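## Task

Put the glue stick upright on the desk, resting on either of its ends, then release it and move the robot away. It must not topple or be left leaning, and it must stay standing without the robot holding or propping it.

## Robot and tools

ROBOT. A wheeled base with a central column, a tilting head and two 6-joint arms (left, right), each ending in a two-finger gripper. Folded, it is 0.73 m long, 0.62 m wide and 1.88 m tall, and its front sits 0.40 m ahead of the column. The base drives straight or turns in place. It cannot move sideways.

FRAMES. Base frame: origin on the floor between the drive wheels, under the column, with x forward, y left and z up. left_hand and right_hand are reported in this frame. Each is the point where the fingers meet, and the tips reach 8 mm further. quat_wxyz maps (0,0,1) onto the finger direction, and the hand's y axis runs along the opening. The odometry frame is the base frame as it stood when the scene began. base_odometry comes from wheel turns only, so slipping shows up as travel. Heading is positive to the left.

execute_actions. Arguments: actions, which is an empty list or a list with one action, and cameras, a list of names from cam_head_left, cam_head_right, cam_left_wrist, cam_right_wrist, nav_camera, all. Omit it or pass null for every camera, or pass [] for none. An action may contain:
- base: exactly one key. translate_m is a relative drive in metres from where the base now is, forward positive, range -3 to 3. rotate_rad is a relative turn in place in radians, left (counter-clockwise from above) positive, range -3.2 to 3.2.
- joints: absolute targets keyed by joint name, in radians, except the grippers in metres. head_tilt_rad -0.61 to 1.308 (0 is about level, positive tilts down). left_/right_joint1_rad -2.879 to 2.879, joint2 0 to 3.141, joint3 0 to 3.019, joint4 -1.692 to 1.57, joint5 -1.57 to 1.57 (positive swings the hand to the robot's right), joint6 -2.094 to 2.094 (positive rolls clockwise seen from behind the hand). left_/right_gripper_m 0 to 0.093 is the fingertip gap. A joint counts as done within ±0.03 head, ±0.045/0.14/0.09/0.055/0.03/0.035 for joints 1–6, and ±0.003 for the gripper.
- speeds: optional caps for this action only, translate_m 0.05–0.8 m/s and rotate_rad 0.1–1 rad/s. The defaults are the maxima. Arms ignore speeds.
A base move needing over 8.667 s, or an action over 15 s, is refused. Any unknown key or out-of-range number also refuses the whole call, and nothing moves. Parts you leave out may still be heading to their earlier targets. If a result reports a stop, later motion calls in that same reply are skipped.

wait: seconds from 0 to 10. Commands nothing new and returns state and images. zoom_image: camera plus region [x0,y0,x1,y1] in pixels of that camera's latest full image, at most 504×504. finished_scene: scene number. It ends the scene for good and reports whether the goal holds, so call it only once the object stands on its own and the hand is clear.

ARM GEOMETRY (approximate). With joint1 at -1.57 (left) or 1.57 (right) and joints 5 and 6 at 0, the arm lies in a vertical plane pointing ahead, 0.23 m beside the column. Let a = j2 - 0.35, b = 1.05 + j2 - j3 and c = b - j4 (c = 1.57 means fingers straight down). The hand point is then 0.12 + 0.39 sin a + 0.38 cos b + 0.25 cos c m ahead and 1.46 + 0.39 cos a - 0.38 sin b - 0.25 sin c m up. For example, j2, j3, j4 = 0.93, 0.78, 0.14 gives 0.60 m ahead and 1.21 m up. The real hand tends to sit up to about 5 cm lower and nearer the column, more under load. Reach is about 1 m from the shoulder, and the lowest point is about 0.47 m up, so the floor is out of reach. Light objects (up to 0.3 kg) can be held with the fingers down from 0.65 to 1.6 m up and out to 0.6 m ahead.

GRIPPER. Fingers are 7 cm long. Their outer span is the opening plus 1 cm at the tips and plus 5 cm at the base. The body behind is 10×7 cm. To grasp, command an opening smaller than the object. off_target is then expected. If the reading stays 0.002 m or more above the target, something is held. Small moves of under 0.03 rad (0.08 for joints 2 and 3) may not happen at all. For gentle contact, step about 0.05 rad per call from your last target.

RESULT LINES. base_status and joint_status give the outcome of each motion of the last action: done, off_target (resting away from the target, possibly still pushing), contact_stop (base only, a wheel stalled), time_out, not_followed, or limit_stop_at_motor_heat. The line "joint command not followed" with a "cause:" means a self-collision check withheld that arm's targets. To clear it, move the joints involved back at least 0.05 rad, or move the other arm away. on_its_own lists what was not commanded, and "held at" is a held target, not a position. motor_effort covers left_wheel and right_wheel only, in percent, with the peak in brackets. turned_by_wheels and turned_by_imu differing by over about 4% and by 0.05 rad or more means a collision or slip. base_tilt is in degrees. wheel_motors_off = 1 means the wheel motors are cut. Motor temperatures are listed per arm in joint order.

CAMERAS. The head cameras are 1.47–1.58 m up and look down by about head_tilt_rad. The wrist cameras sit 0.10 m behind the fingertips and look along the fingers, angled 0.62 rad toward the hand's +x. The closed tips appear at image centre. With the fingers pointing down and the arm ahead, image-up is farther from the robot. nav_camera is at the base front, 0.23 m up, facing forward.

AVOID. Never let the arms strike or squeeze each other. Do not leave an arm pushing against the desk or an object: it overheats, with a warning at 85 °C and a fault at 100 °C that drops the arm. To relieve it, send its reported joint positions back as targets. After contact_stop, back up 0.05 m before turning. A desk top 0.30–1.20 m high can slide over the base and hit the column. Sustained base pushing cuts the wheel motors for 2 s. Don't drop, knock or slam objects, and place them upright gently. Loose objects may occasionally be nudged by outside disturbances.

Each tool is called after "Request:" in YAML: its name, and indented under it one key for each argument.

## Session

I'll start by checking the robot's state and camera views.

Request:
execute_actions:
  actions: []

Scene clock: 0.00 s.
Motor temperatures (°C, as the motors report them): left_arm=[31 29 27 29 28 28] | right_arm=[30 30 31 31 30 29]
base_odometry: x=+0.000 y=+0.000 heading=+0.000 (m, m, rad; odometry frame)
turned_by_wheels: +0.000 (rad since the last result)
turned_by_imu: +0.000 (rad since the last result)
base_tilt: forward=-0.2 right=+0.2 (deg)
base_status: not commanded
joint_positions: head_tilt_rad=+0.879 left_joint1_rad=-1.557 left_joint2_rad=+0.904 left_joint3_rad=+0.437 left_joint4_rad=-0.963 left_joint5_rad=+0.048 left_joint6_rad=+0.012 left_gripper_m=+0.095 right_joint1_rad=+1.601 right_joint2_rad=+0.860 right_joint3_rad=+0.368 right_joint4_rad=-0.910 right_joint5_rad=+0.030 right_joint6_rad=+0.081 right_gripper_m=+0.095
joint_status: not commanded
wheel_motors_off: 0
motor_effort: left_wheel=+2 right_wheel=+2 (%)
left_hand: x=+0.1559 y=+0.2191 z=+1.2499 quat_wxyz=(+0.437, +0.011, -0.899, +0.021) (m; base frame)
right_hand: x=+0.1361 y=-0.2244 z=+1.2526 quat_wxyz=(+0.424, -0.018, -0.905, +0.022) (m; base frame)
pictures: cam_head_left, cam_head_right, cam_left_wrist, cam_right_wrist, nav_camera
Images, in order (width x height): cam_head_left 896x504, cam_head_right 896x504, cam_left_wrist 616x616, cam_right_wrist 616x616, nav_camera 896x504.

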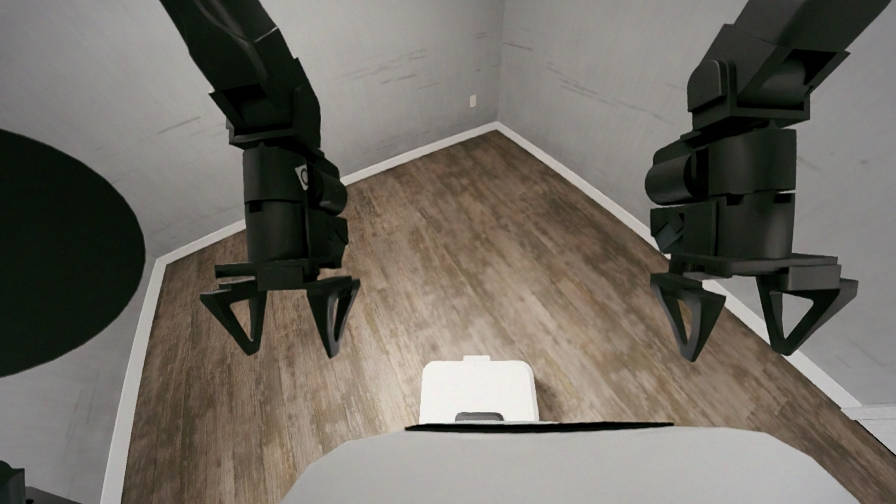

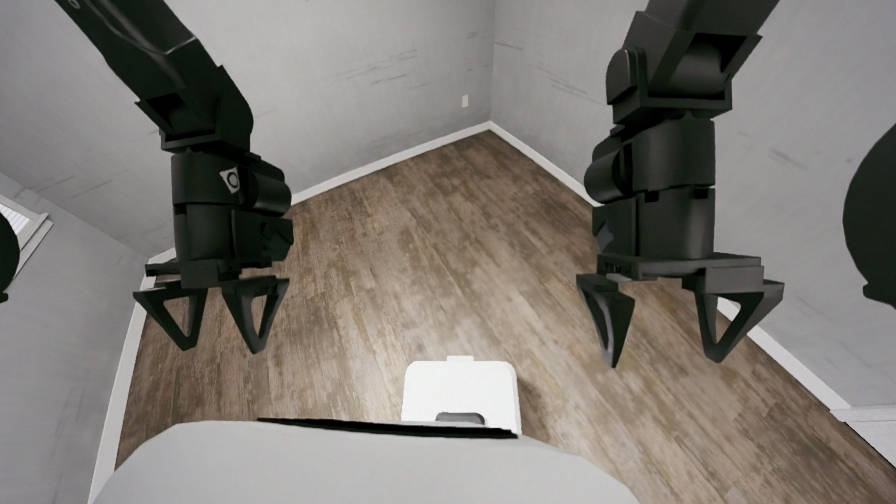

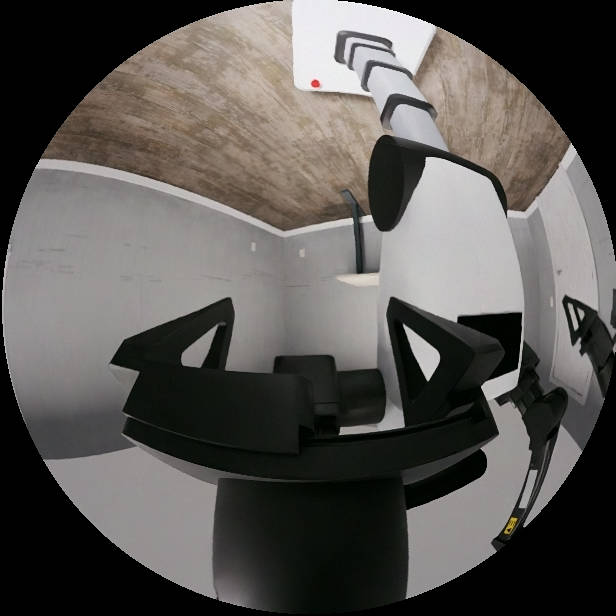

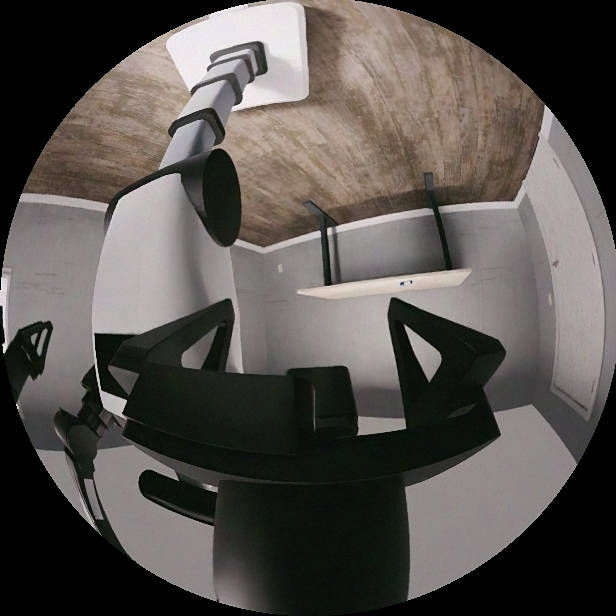

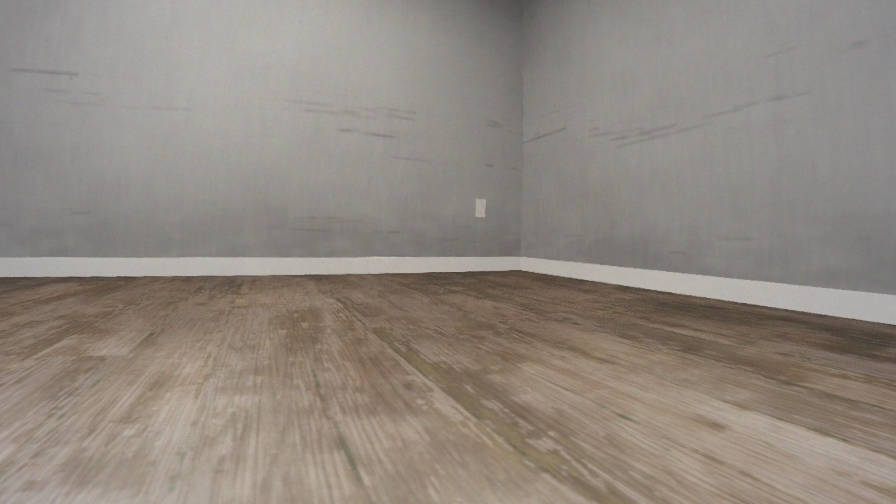

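Request:
zoom_image:
  camera: "cam_right_wrist"
  region: [260, 140, 520, 340]

Request:
zoom_image:
  camera: "cam_left_wrist"
  region: [200, 140, 460, 340]

Region (260, 140, 520, 340) of cam_right_wrist's 616x616 image, scaled by 1.938, with more detail than that image has; it fills the top 388 rows of this view, and the rest is white.

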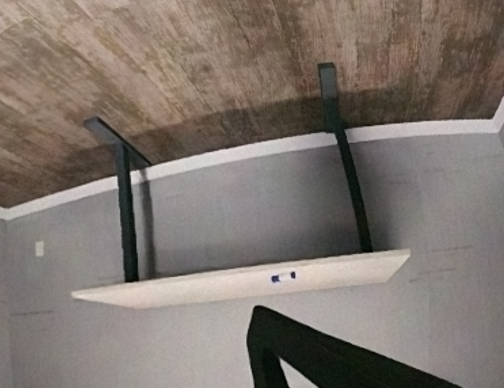

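Region (200, 140, 460, 340) of cam_left_wrist's 616x616 image, scaled by 1.938, with more detail than that image has; it fills the top 388 rows of this view, and the rest is white.

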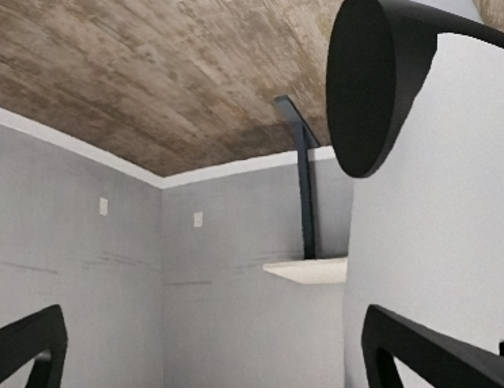

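Request:
execute_actions:
  actions:
    - {"base": {"rotate_rad": -2.6}, "joints": {"head_tilt_rad": 0.45}}
  cameras: ["cam_head_left", "cam_head_right", "nav_camera"]

Scene clock: 28.67 s.
Motor temperatures (°C, as the motors report them): left_arm=[31 30 27 29 28 28] | right_arm=[30 31 31 31 30 29]
base_odometry: x=+0.000 y=+0.000 heading=-2.599 (m, m, rad; odometry frame)
turned_by_wheels: -2.599 (rad since the last result)
turned_by_imu: -2.603 (rad since the last result)
base_tilt: forward=-0.3 right=+0.2 (deg)
base_status: done
joint_positions: head_tilt_rad=+0.469 left_joint1_rad=-1.557 left_joint2_rad=+0.904 left_joint3_rad=+0.437 left_joint4_rad=-0.963 left_joint5_rad=+0.048 left_joint6_rad=+0.012 left_gripper_m=+0.095 right_joint1_rad=+1.601 right_joint2_rad=+0.860 right_joint3_rad=+0.368 right_joint4_rad=-0.910 right_joint5_rad=+0.030 right_joint6_rad=+0.081 right_gripper_m=+0.095
joint_status: all done
wheel_motors_off: 0
motor_effort: left_wheel=+6(33) right_wheel=-5(47) (%)
left_hand: x=+0.1559 y=+0.2191 z=+1.2499 quat_wxyz=(+0.437, +0.011, -0.899, +0.021) (m; base frame)
right_hand: x=+0.1361 y=-0.2244 z=+1.2526 quat_wxyz=(+0.424, -0.018, -0.905, +0.022) (m; base frame)
pictures: cam_head_left, cam_head_right, nav_camera
Images, in order (width x height): cam_head_left 896x504, cam_head_right 896x504, nav_camera 896x504.

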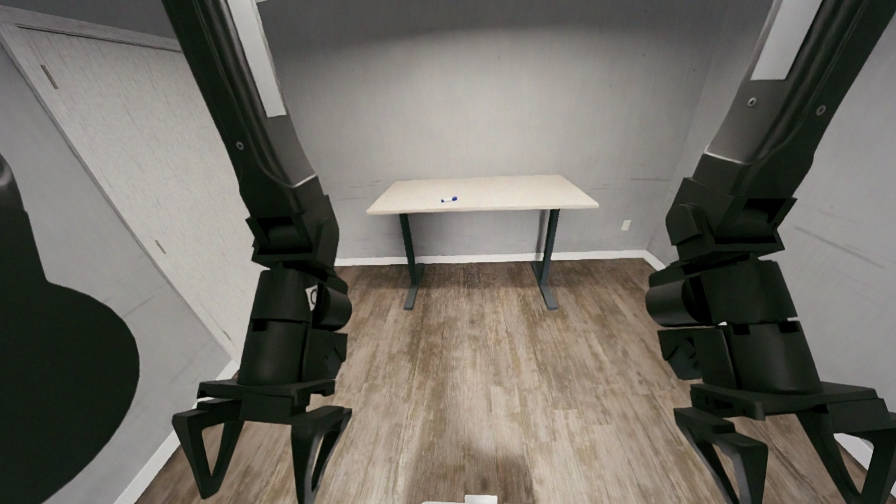

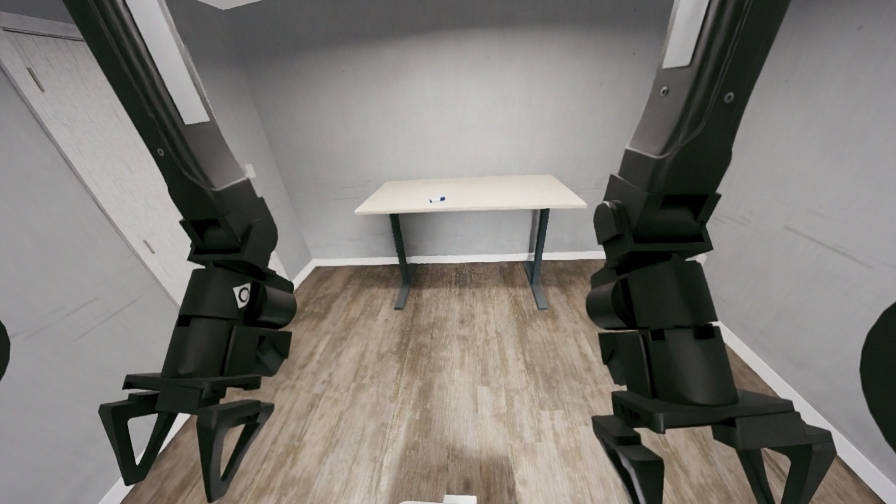

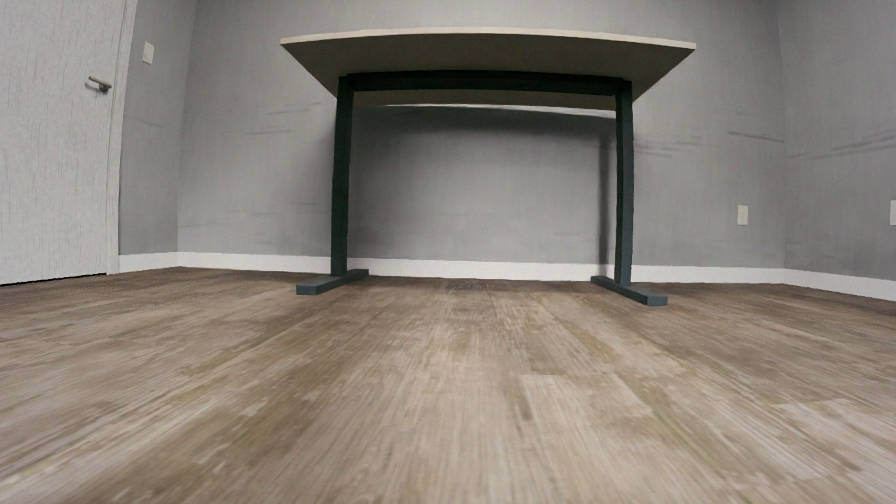

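Request:
zoom_image:
  camera: "cam_head_left"
  region: [350, 160, 620, 320]

Request:
zoom_image:
  camera: "cam_head_right"
  region: [400, 180, 480, 225]

Region (350, 160, 620, 320) of cam_head_left's 896x504 image, scaled by 1.867, with more detail than that image has; it fills the top 299 rows of this view, and the rest is white.

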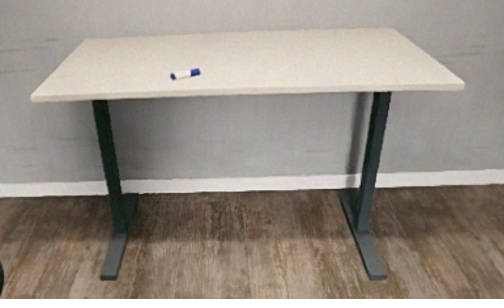

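Region (400, 180, 480, 225) of cam_head_right's 896x504 image, scaled by 6.300, with more detail than that image has; it fills the top 284 rows of this view, and the rest is white.

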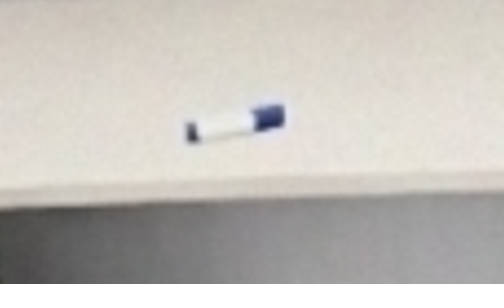

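Request:
execute_actions:
  actions:
    - {"base": {"rotate_rad": -0.09}}
  cameras: ["cam_head_left", "nav_camera"]

Scene clock: 149.93 s.
Motor temperatures (°C, as the motors report them): left_arm=[31 30 27 29 28 28] | right_arm=[30 31 31 31 30 29]
base_odometry: x=+0.000 y=+0.000 heading=-2.688 (m, m, rad; odometry frame)
turned_by_wheels: -0.089 (rad since the last result)
turned_by_imu: -0.088 (rad since the last result)
base_tilt: forward=-0.3 right=+0.2 (deg)
base_status: done
joint_positions: head_tilt_rad=+0.469 left_joint1_rad=-1.557 left_joint2_rad=+0.904 left_joint3_rad=+0.437 left_joint4_rad=-0.963 left_joint5_rad=+0.048 left_joint6_rad=+0.012 left_gripper_m=+0.095 right_joint1_rad=+1.601 right_joint2_rad=+0.860 right_joint3_rad=+0.368 right_joint4_rad=-0.910 right_joint5_rad=+0.030 right_joint6_rad=+0.081 right_gripper_m=+0.095
joint_status: not commanded
wheel_motors_off: 0
motor_effort: left_wheel=+3(24) right_wheel=-6(26) (%)
left_hand: x=+0.1559 y=+0.2191 z=+1.2499 quat_wxyz=(+0.437, +0.011, -0.899, +0.021) (m; base frame)
right_hand: x=+0.1361 y=-0.2244 z=+1.2526 quat_wxyz=(+0.424, -0.018, -0.905, +0.022) (m; base frame)
pictures: cam_head_left, nav_camera
Images, in order (width x height): cam_head_left 896x504, nav_camera 896x504.

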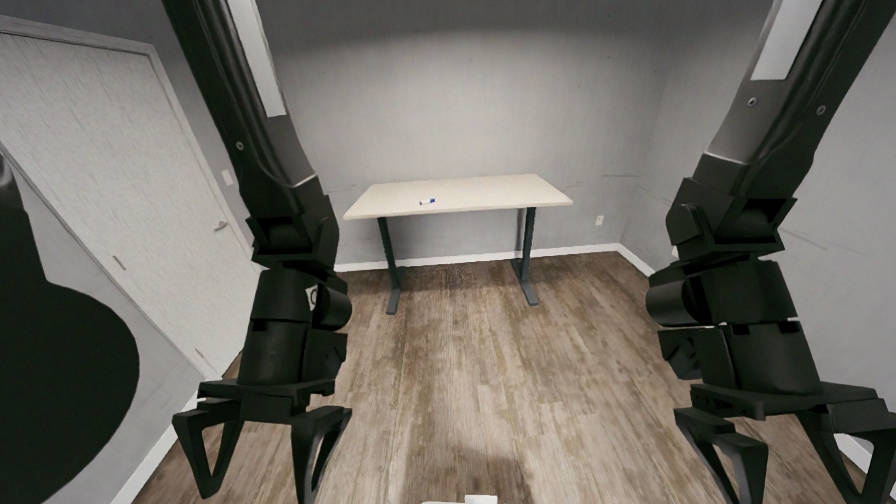

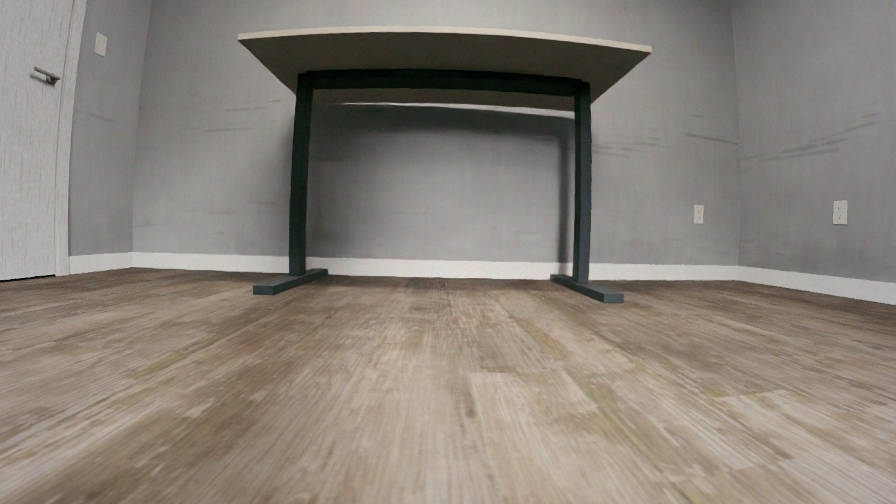

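Request:
execute_actions:
  actions:
    - {"base": {"translate_m": 0.6}, "joints": {"head_tilt_rad": 0.6}}
  cameras: ["cam_head_left", "cam_head_right", "nav_camera"]

Scene clock: 156.60 s.
Motor temperatures (°C, as the motors report them): left_arm=[31 30 27 29 28 28] | right_arm=[30 31 31 31 30 29]
base_odometry: x=-0.539 y=-0.263 heading=-2.688 (m, m, rad; odometry frame)
turned_by_wheels: +0.000 (rad since the last result)
turned_by_imu: +0.003 (rad since the last result)
base_tilt: forward=-0.3 right=+0.2 (deg)
base_status: done
joint_positions: head_tilt_rad=+0.604 left_joint1_rad=-1.557 left_joint2_rad=+0.904 left_joint3_rad=+0.439 left_joint4_rad=-0.963 left_joint5_rad=+0.048 left_joint6_rad=+0.012 left_gripper_m=+0.095 right_joint1_rad=+1.601 right_joint2_rad=+0.859 right_joint3_rad=+0.370 right_joint4_rad=-0.910 right_joint5_rad=+0.030 right_joint6_rad=+0.081 right_gripper_m=+0.095
joint_status: all done
wheel_motors_off: 0
motor_effort: left_wheel=+2(52) right_wheel=+0(61) (%)
left_hand: x=+0.1569 y=+0.2192 z=+1.2495 quat_wxyz=(+0.436, +0.011, -0.899, +0.021) (m; base frame)
right_hand: x=+0.1371 y=-0.2244 z=+1.2524 quat_wxyz=(+0.423, -0.018, -0.906, +0.022) (m; base frame)
pictures: cam_head_left, cam_head_right, nav_camera
Images, in order (width x height): cam_head_left 896x504, cam_head_right 896x504, nav_camera 896x504.

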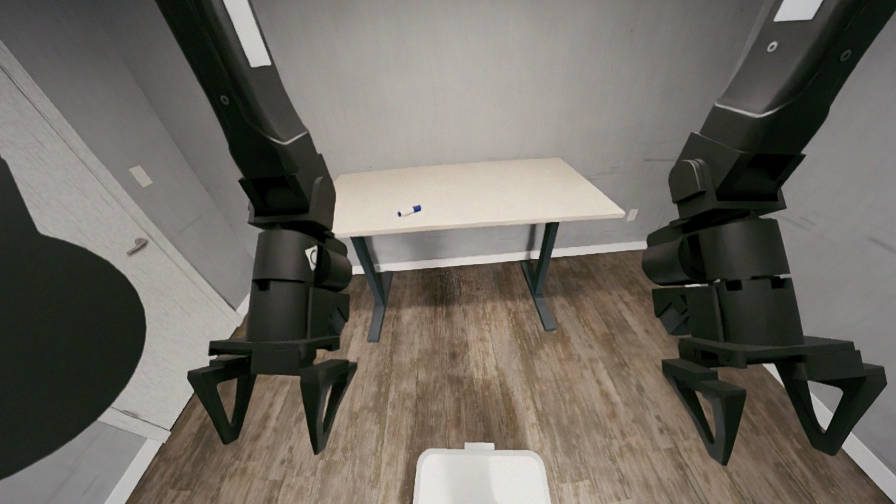

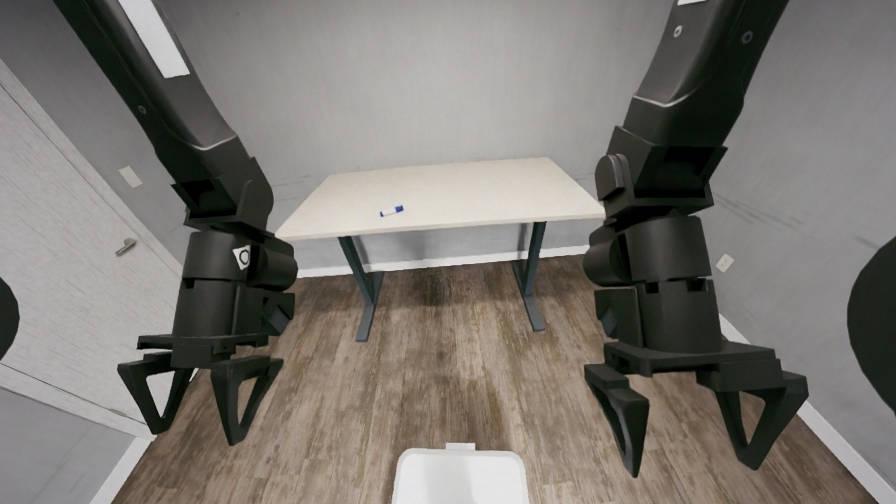

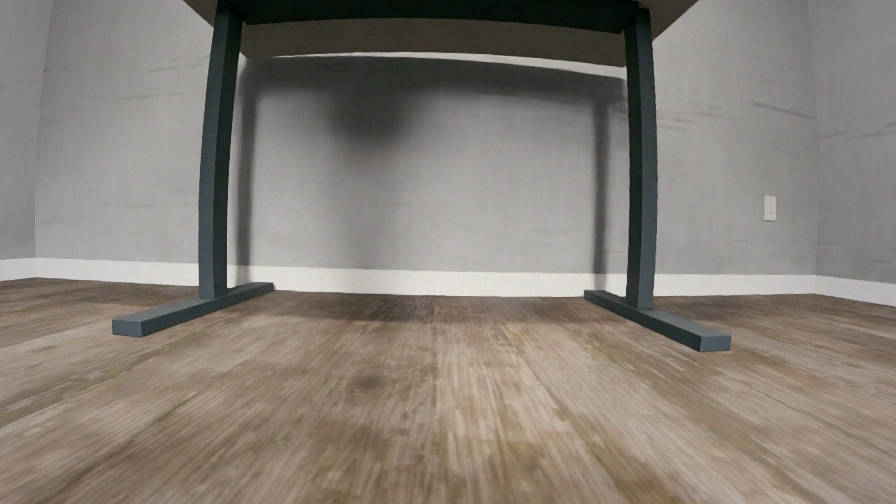

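Request:
zoom_image:
  camera: "cam_head_left"
  region: [330, 140, 650, 360]

Request:
zoom_image:
  camera: "cam_head_left"
  region: [370, 185, 450, 245]

Region (330, 140, 650, 360) of cam_head_left's 896x504 image, scaled by 1.575, with more detail than that image has; it fills the top 346 rows of this view, and the rest is white.

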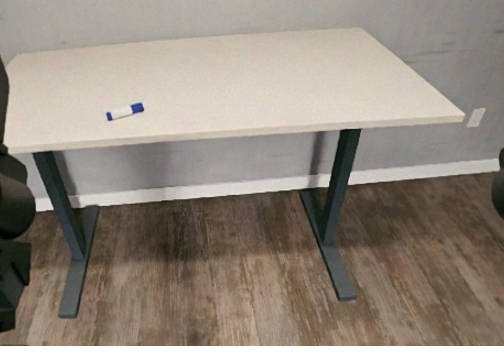

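Region (370, 185, 450, 245) of cam_head_left's 896x504 image, scaled by 6.300, with more detail than that image has; it fills the top 378 rows of this view, and the rest is white.

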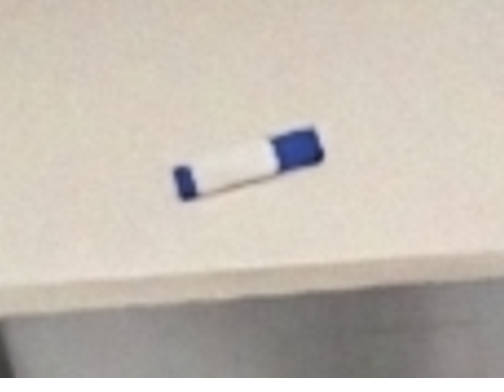

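Request:
execute_actions:
  actions:
    - {"base": {"rotate_rad": 0.058}, "joints": {"left_joint2_rad": 1.24, "left_joint3_rad": 1.2, "left_joint4_rad": -0.49, "left_joint6_rad": 1.1, "head_tilt_rad": 0.75}}

Scene clock: 278.13 s.
Motor temperatures (°C, as the motors report them): left_arm=[31 31 27 29 28 28] | right_arm=[30 31 31 31 30 29]
base_odometry: x=-0.539 y=-0.263 heading=-2.632 (m, m, rad; odometry frame)
turned_by_wheels: +0.056 (rad since the last result)
turned_by_imu: +0.057 (rad since the last result)
base_tilt: forward=-0.4 right=+0.2 (deg)
base_status: done
joint_positions: head_tilt_rad=+0.752 left_joint1_rad=-1.557 left_joint2_rad=+1.244 left_joint3_rad=+1.197 left_joint4_rad=-0.489 left_joint5_rad=+0.048 left_joint6_rad=+1.092 left_gripper_m=+0.095 right_joint1_rad=+1.601 right_joint2_rad=+0.859 right_joint3_rad=+0.370 right_joint4_rad=-0.910 right_joint5_rad=+0.030 right_joint6_rad=+0.081 right_gripper_m=+0.095
joint_status: all done
wheel_motors_off: 0
motor_effort: left_wheel=-1(36) right_wheel=+1(38) (%)
left_hand: x=+0.5966 y=+0.2237 z=+1.1107 quat_wxyz=(-0.004, -0.516, -0.856, +0.019) (m; base frame)
right_hand: x=+0.1371 y=-0.2244 z=+1.2524 quat_wxyz=(+0.423, -0.018, -0.906, +0.022) (m; base frame)
pictures: cam_head_left, cam_head_right, cam_left_wrist, cam_right_wrist, nav_camera
Images, in order (width x height): cam_head_left 896x504, cam_head_right 896x504, cam_left_wrist 616x616, cam_right_wrist 616x616, nav_camera 896x504.

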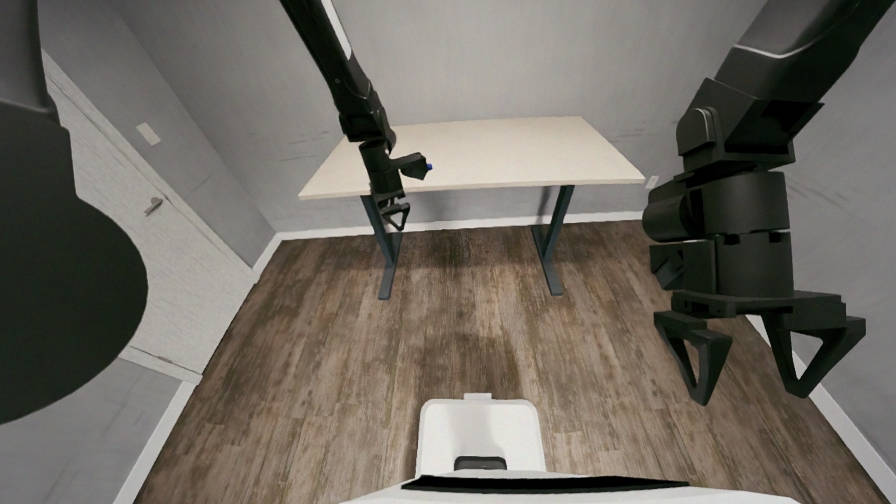

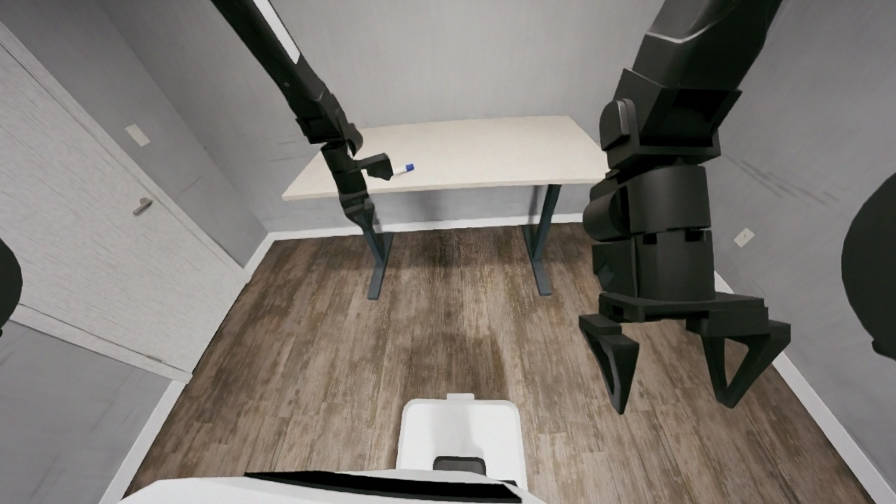

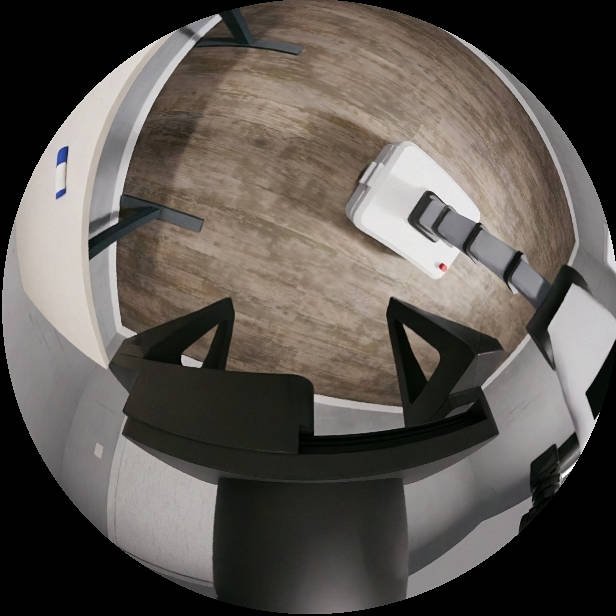

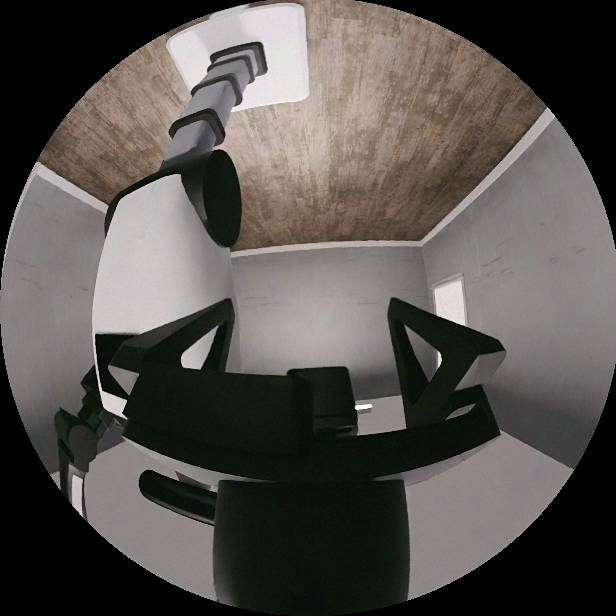

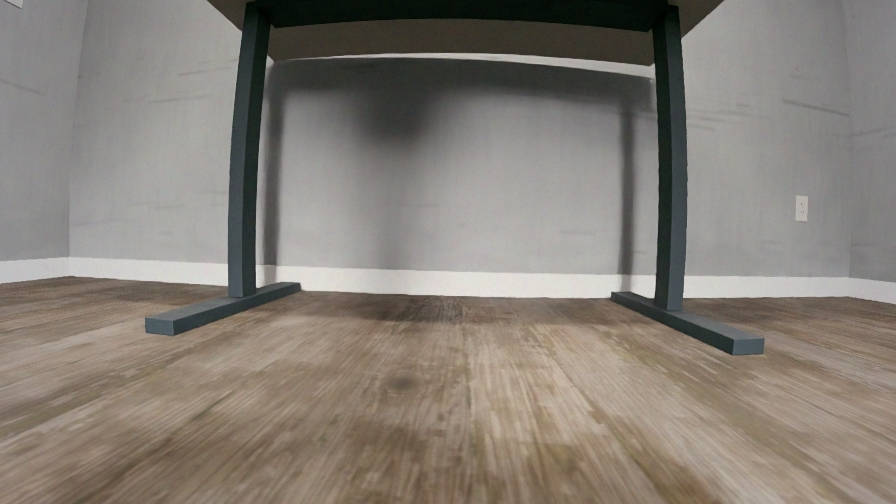

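Request:
zoom_image:
  camera: "cam_left_wrist"
  region: [0, 100, 220, 380]

Region (0, 100, 220, 380) of cam_left_wrist's 616x616 image, scaled by 1.800, with more detail than that image has; it fills the left 396 columns of this view, and the rest is white.

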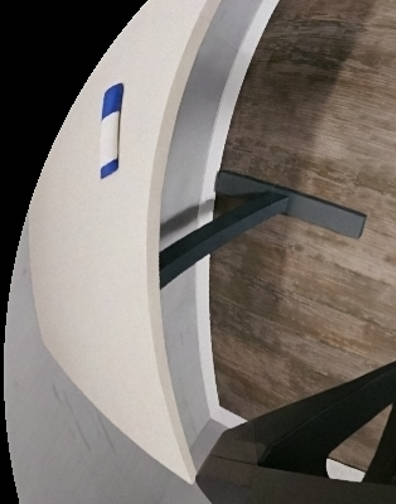

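Request:
execute_actions:
  actions:
    - {"base": {"translate_m": 0.63}, "joints": {"left_joint2_rad": 1.4, "left_joint3_rad": 1.26, "left_joint4_rad": -0.38, "left_joint6_rad": 1.22, "head_tilt_rad": 0.85}}
  cameras: ["cam_head_left", "cam_head_right", "cam_left_wrist"]

Scene clock: 342.03 s.
Motor temperatures (°C, as the motors report them): left_arm=[31 34 28 29 28 28] | right_arm=[30 32 31 31 30 29]
base_odometry: x=-1.089 y=-0.571 heading=-2.632 (m, m, rad; odometry frame)
turned_by_wheels: +0.000 (rad since the last result)
turned_by_imu: +0.003 (rad since the last result)
base_tilt: forward=-0.2 right=+0.2 (deg)
base_status: done
joint_positions: head_tilt_rad=+0.852 left_joint1_rad=-1.557 left_joint2_rad=+1.408 left_joint3_rad=+1.254 left_joint4_rad=-0.384 left_joint5_rad=+0.048 left_joint6_rad=+1.212 left_gripper_m=+0.095 right_joint1_rad=+1.601 right_joint2_rad=+0.858 right_joint3_rad=+0.370 right_joint4_rad=-0.910 right_joint5_rad=+0.030 right_joint6_rad=+0.081 right_gripper_m=+0.095
joint_status: all done
wheel_motors_off: 0
motor_effort: left_wheel=+2(54) right_wheel=+0(40) (%)
left_hand: x=+0.5939 y=+0.2245 z=+1.0416 quat_wxyz=(-0.004, -0.566, -0.824, +0.019) (m; base frame)
right_hand: x=+0.1376 y=-0.2244 z=+1.2522 quat_wxyz=(+0.423, -0.018, -0.906, +0.022) (m; base frame)
pictures: cam_head_left, cam_head_right, cam_left_wrist
Images, in order (width x height): cam_head_left 896x504, cam_head_right 896x504, cam_left_wrist 616x616.

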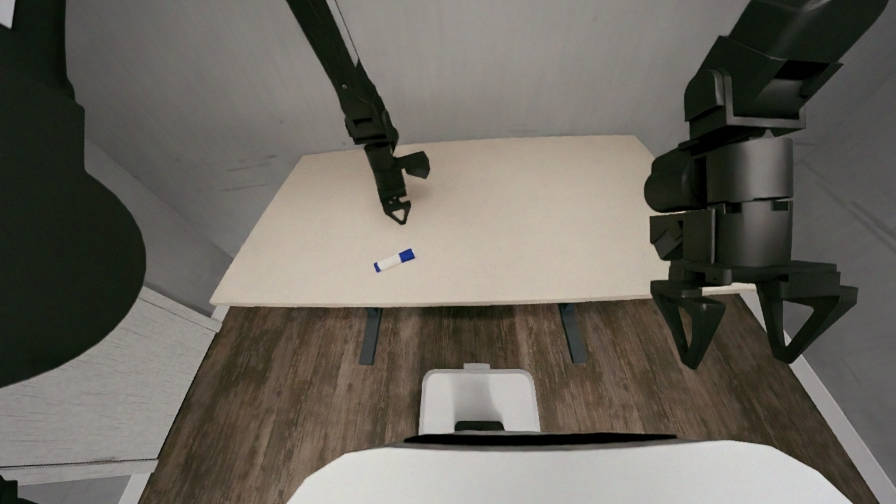

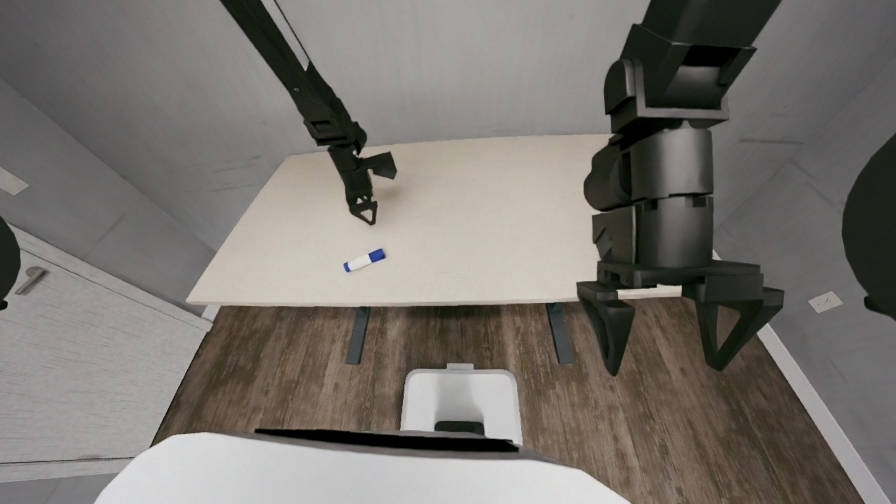

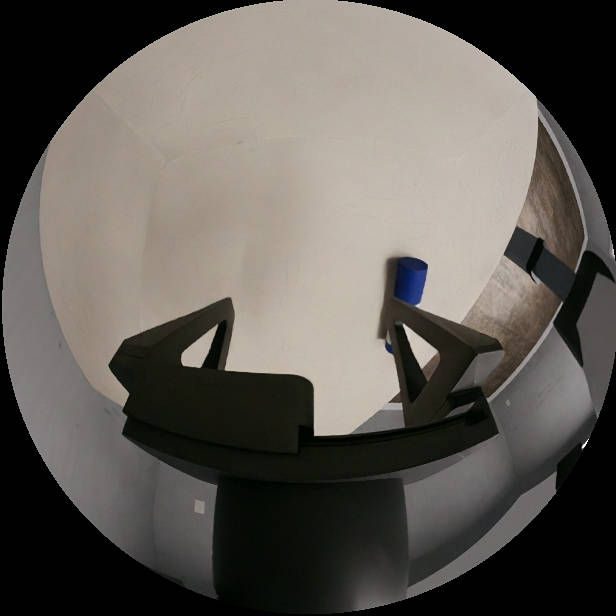

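Request:
zoom_image:
  camera: "cam_left_wrist"
  region: [300, 220, 500, 400]

Request:
zoom_image:
  camera: "cam_head_left"
  region: [340, 140, 480, 310]

Region (300, 220, 500, 400) of cam_left_wrist's 616x616 image, scaled by 2.520, with more detail than that image has; it fills the top 454 rows of this view, and the rest is white.

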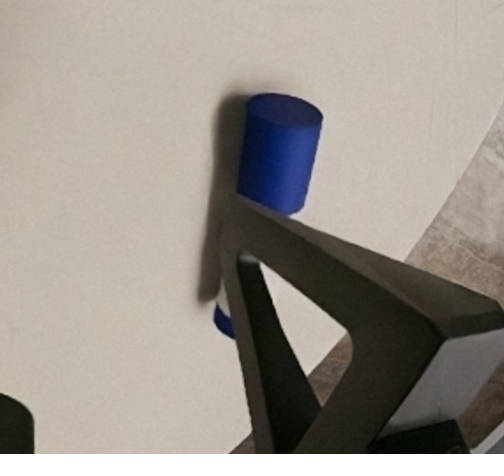

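Region (340, 140, 480, 310) of cam_head_left's 896x504 image, scaled by 2.965, with more detail than that image has; it fills the left 415 columns of this view, and the rest is white.

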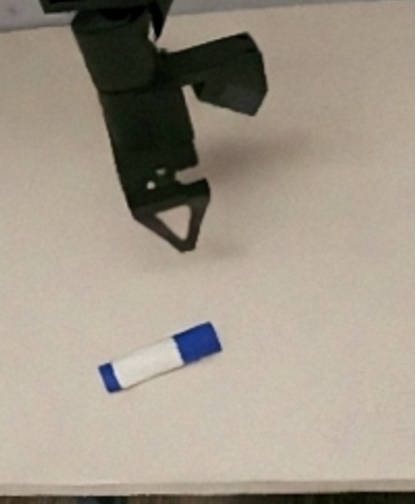

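Request:
execute_actions:
  actions:
    - {"base": {"translate_m": -0.1}, "joints": {"left_joint6_rad": 1.1}}
  cameras: ["cam_head_left", "cam_left_wrist"]

Scene clock: 463.37 s.
Motor temperatures (°C, as the motors report them): left_arm=[31 36 28 29 28 28] | right_arm=[30 32 31 31 30 29]
base_odometry: x=-1.002 y=-0.522 heading=-2.632 (m, m, rad; odometry frame)
turned_by_wheels: +0.000 (rad since the last result)
turned_by_imu: +0.001 (rad since the last result)
base_tilt: forward=-0.3 right=+0.2 (deg)
base_status: done
joint_positions: head_tilt_rad=+0.853 left_joint1_rad=-1.557 left_joint2_rad=+1.408 left_joint3_rad=+1.252 left_joint4_rad=-0.384 left_joint5_rad=+0.048 left_joint6_rad=+1.107 left_gripper_m=+0.095 right_joint1_rad=+1.601 right_joint2_rad=+0.858 right_joint3_rad=+0.365 right_joint4_rad=-0.910 right_joint5_rad=+0.030 right_joint6_rad=+0.081 right_gripper_m=+0.095
joint_status: all done
wheel_motors_off: 0
motor_effort: left_wheel=-2(27) right_wheel=+0(36) (%)
left_hand: x=+0.5932 y=+0.2245 z=+1.0416 quat_wxyz=(-0.003, -0.522, -0.852, +0.020) (m; base frame)
right_hand: x=+0.1346 y=-0.2244 z=+1.2533 quat_wxyz=(+0.425, -0.018, -0.905, +0.022) (m; base frame)
pictures: cam_head_left, cam_left_wrist
Images, in order (width x height): cam_head_left 896x504, cam_left_wrist 616x616.

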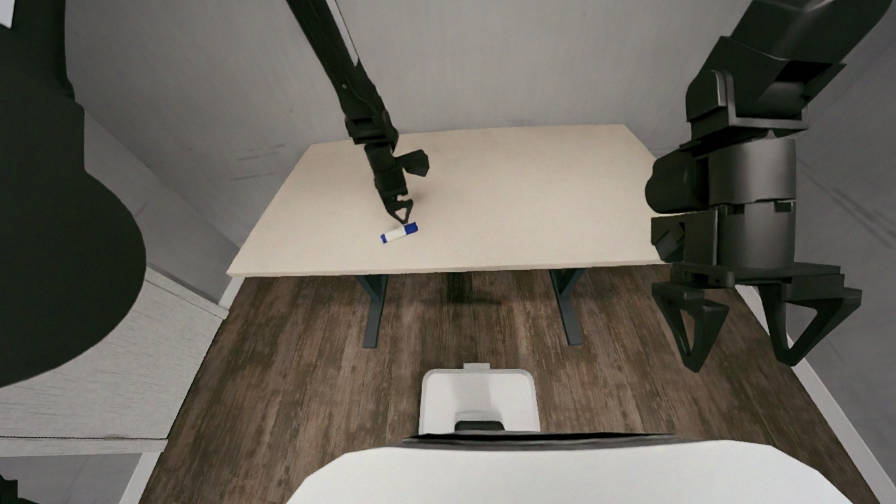

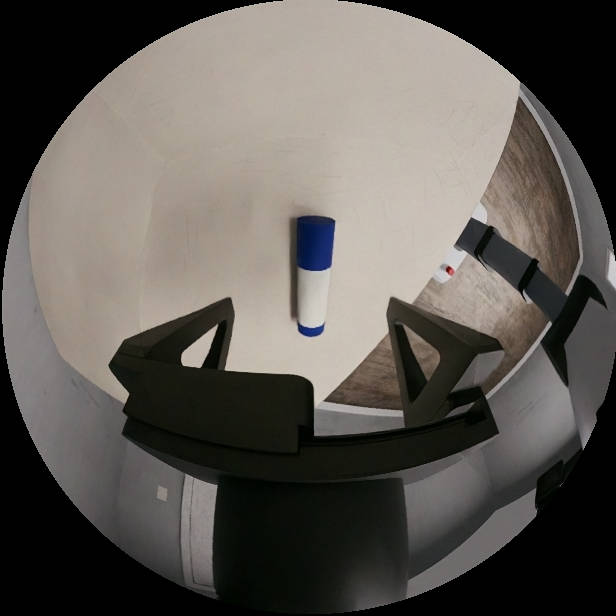

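Request:
zoom_image:
  camera: "cam_left_wrist"
  region: [210, 190, 420, 390]

Region (210, 190, 420, 390) of cam_left_wrist's 616x616 image, scaled by 2.400, with more detail than that image has; it fills the top 480 rows of this view, and the rest is white.

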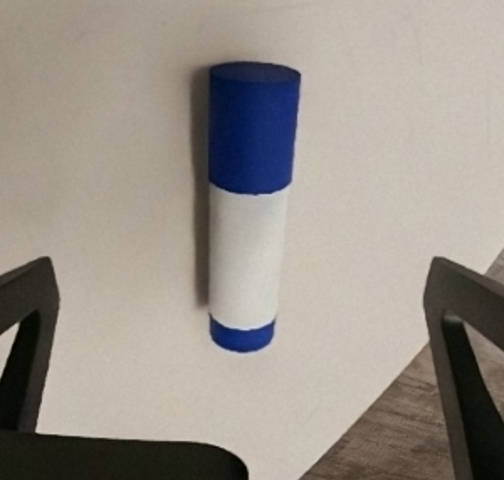

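Request:
execute_actions:
  actions:
    - {"joints": {"left_joint2_rad": 1.565, "left_joint3_rad": 1.348, "left_joint4_rad": -0.29, "left_joint5_rad": 0.0}}
  cameras: ["cam_head_left", "cam_left_wrist"]

Scene clock: 552.30 s.
Motor temperatures (°C, as the motors report them): left_arm=[31 37 29 29 28 28] | right_arm=[30 32 31 31 30 29]
base_odometry: x=-1.002 y=-0.522 heading=-2.632 (m, m, rad; odometry frame)
turned_by_wheels: +0.000 (rad since the last result)
turned_by_imu: +0.001 (rad since the last result)
base_tilt: forward=-0.3 right=+0.0 (deg)
base_status: not commanded
joint_positions: head_tilt_rad=+0.853 left_joint1_rad=-1.557 left_joint2_rad=+1.565 left_joint3_rad=+1.343 left_joint4_rad=-0.290 left_joint5_rad=+0.002 left_joint6_rad=+1.107 left_gripper_m=+0.095 right_joint1_rad=+1.601 right_joint2_rad=+0.858 right_joint3_rad=+0.365 right_joint4_rad=-0.910 right_joint5_rad=+0.030 right_joint6_rad=+0.081 right_gripper_m=+0.095
joint_status: all done
wheel_motors_off: 0
motor_effort: left_wheel=-1(0) right_wheel=+0(1) (%)
left_hand: x=+0.6014 y=+0.2333 z=+0.9783 quat_wxyz=(-0.002, -0.523, -0.852, -0.007) (m; base frame)
right_hand: x=+0.1346 y=-0.2244 z=+1.2533 quat_wxyz=(+0.425, -0.018, -0.905, +0.022) (m; base frame)
pictures: cam_head_left, cam_left_wrist
Images, in order (width x height): cam_head_left 896x504, cam_left_wrist 616x616.

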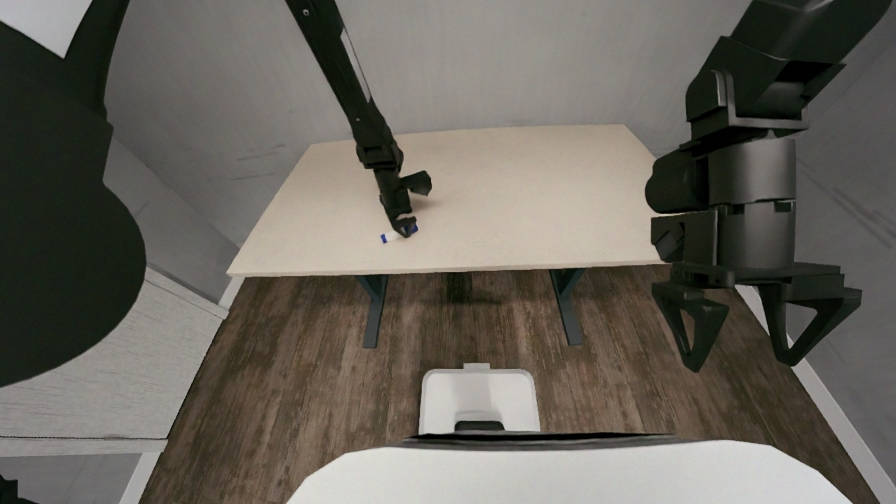

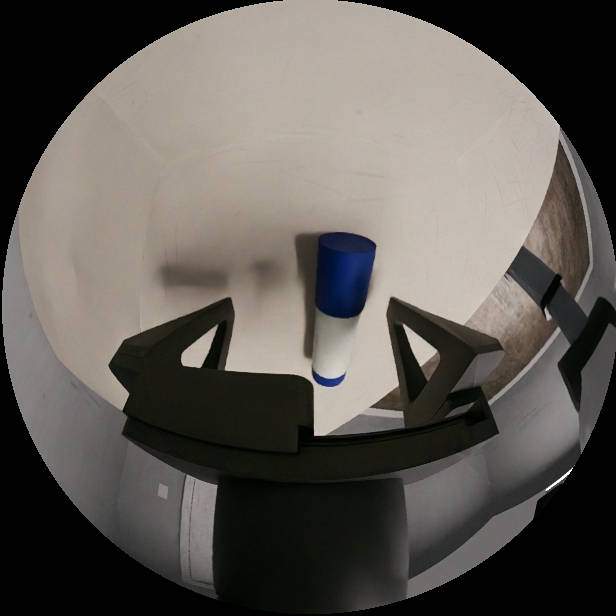

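Request:
zoom_image:
  camera: "cam_left_wrist"
  region: [210, 210, 430, 410]

Request:
zoom_image:
  camera: "cam_head_left"
  region: [350, 160, 460, 270]

Region (210, 210, 430, 410) of cam_left_wrist's 616x616 image, scaled by 2.291, with more detail than that image has; it fills the top 458 rows of this view, and the rest is white.

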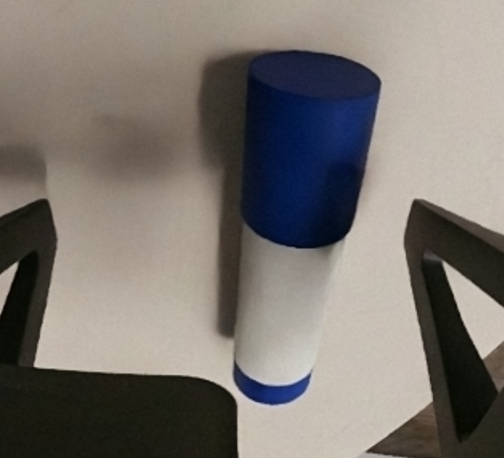

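Region (350, 160, 460, 270) of cam_head_left's 896x504 image, scaled by 4.582, with more detail than that image has.

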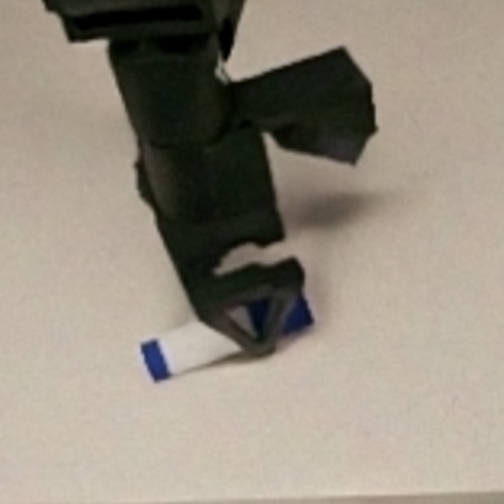

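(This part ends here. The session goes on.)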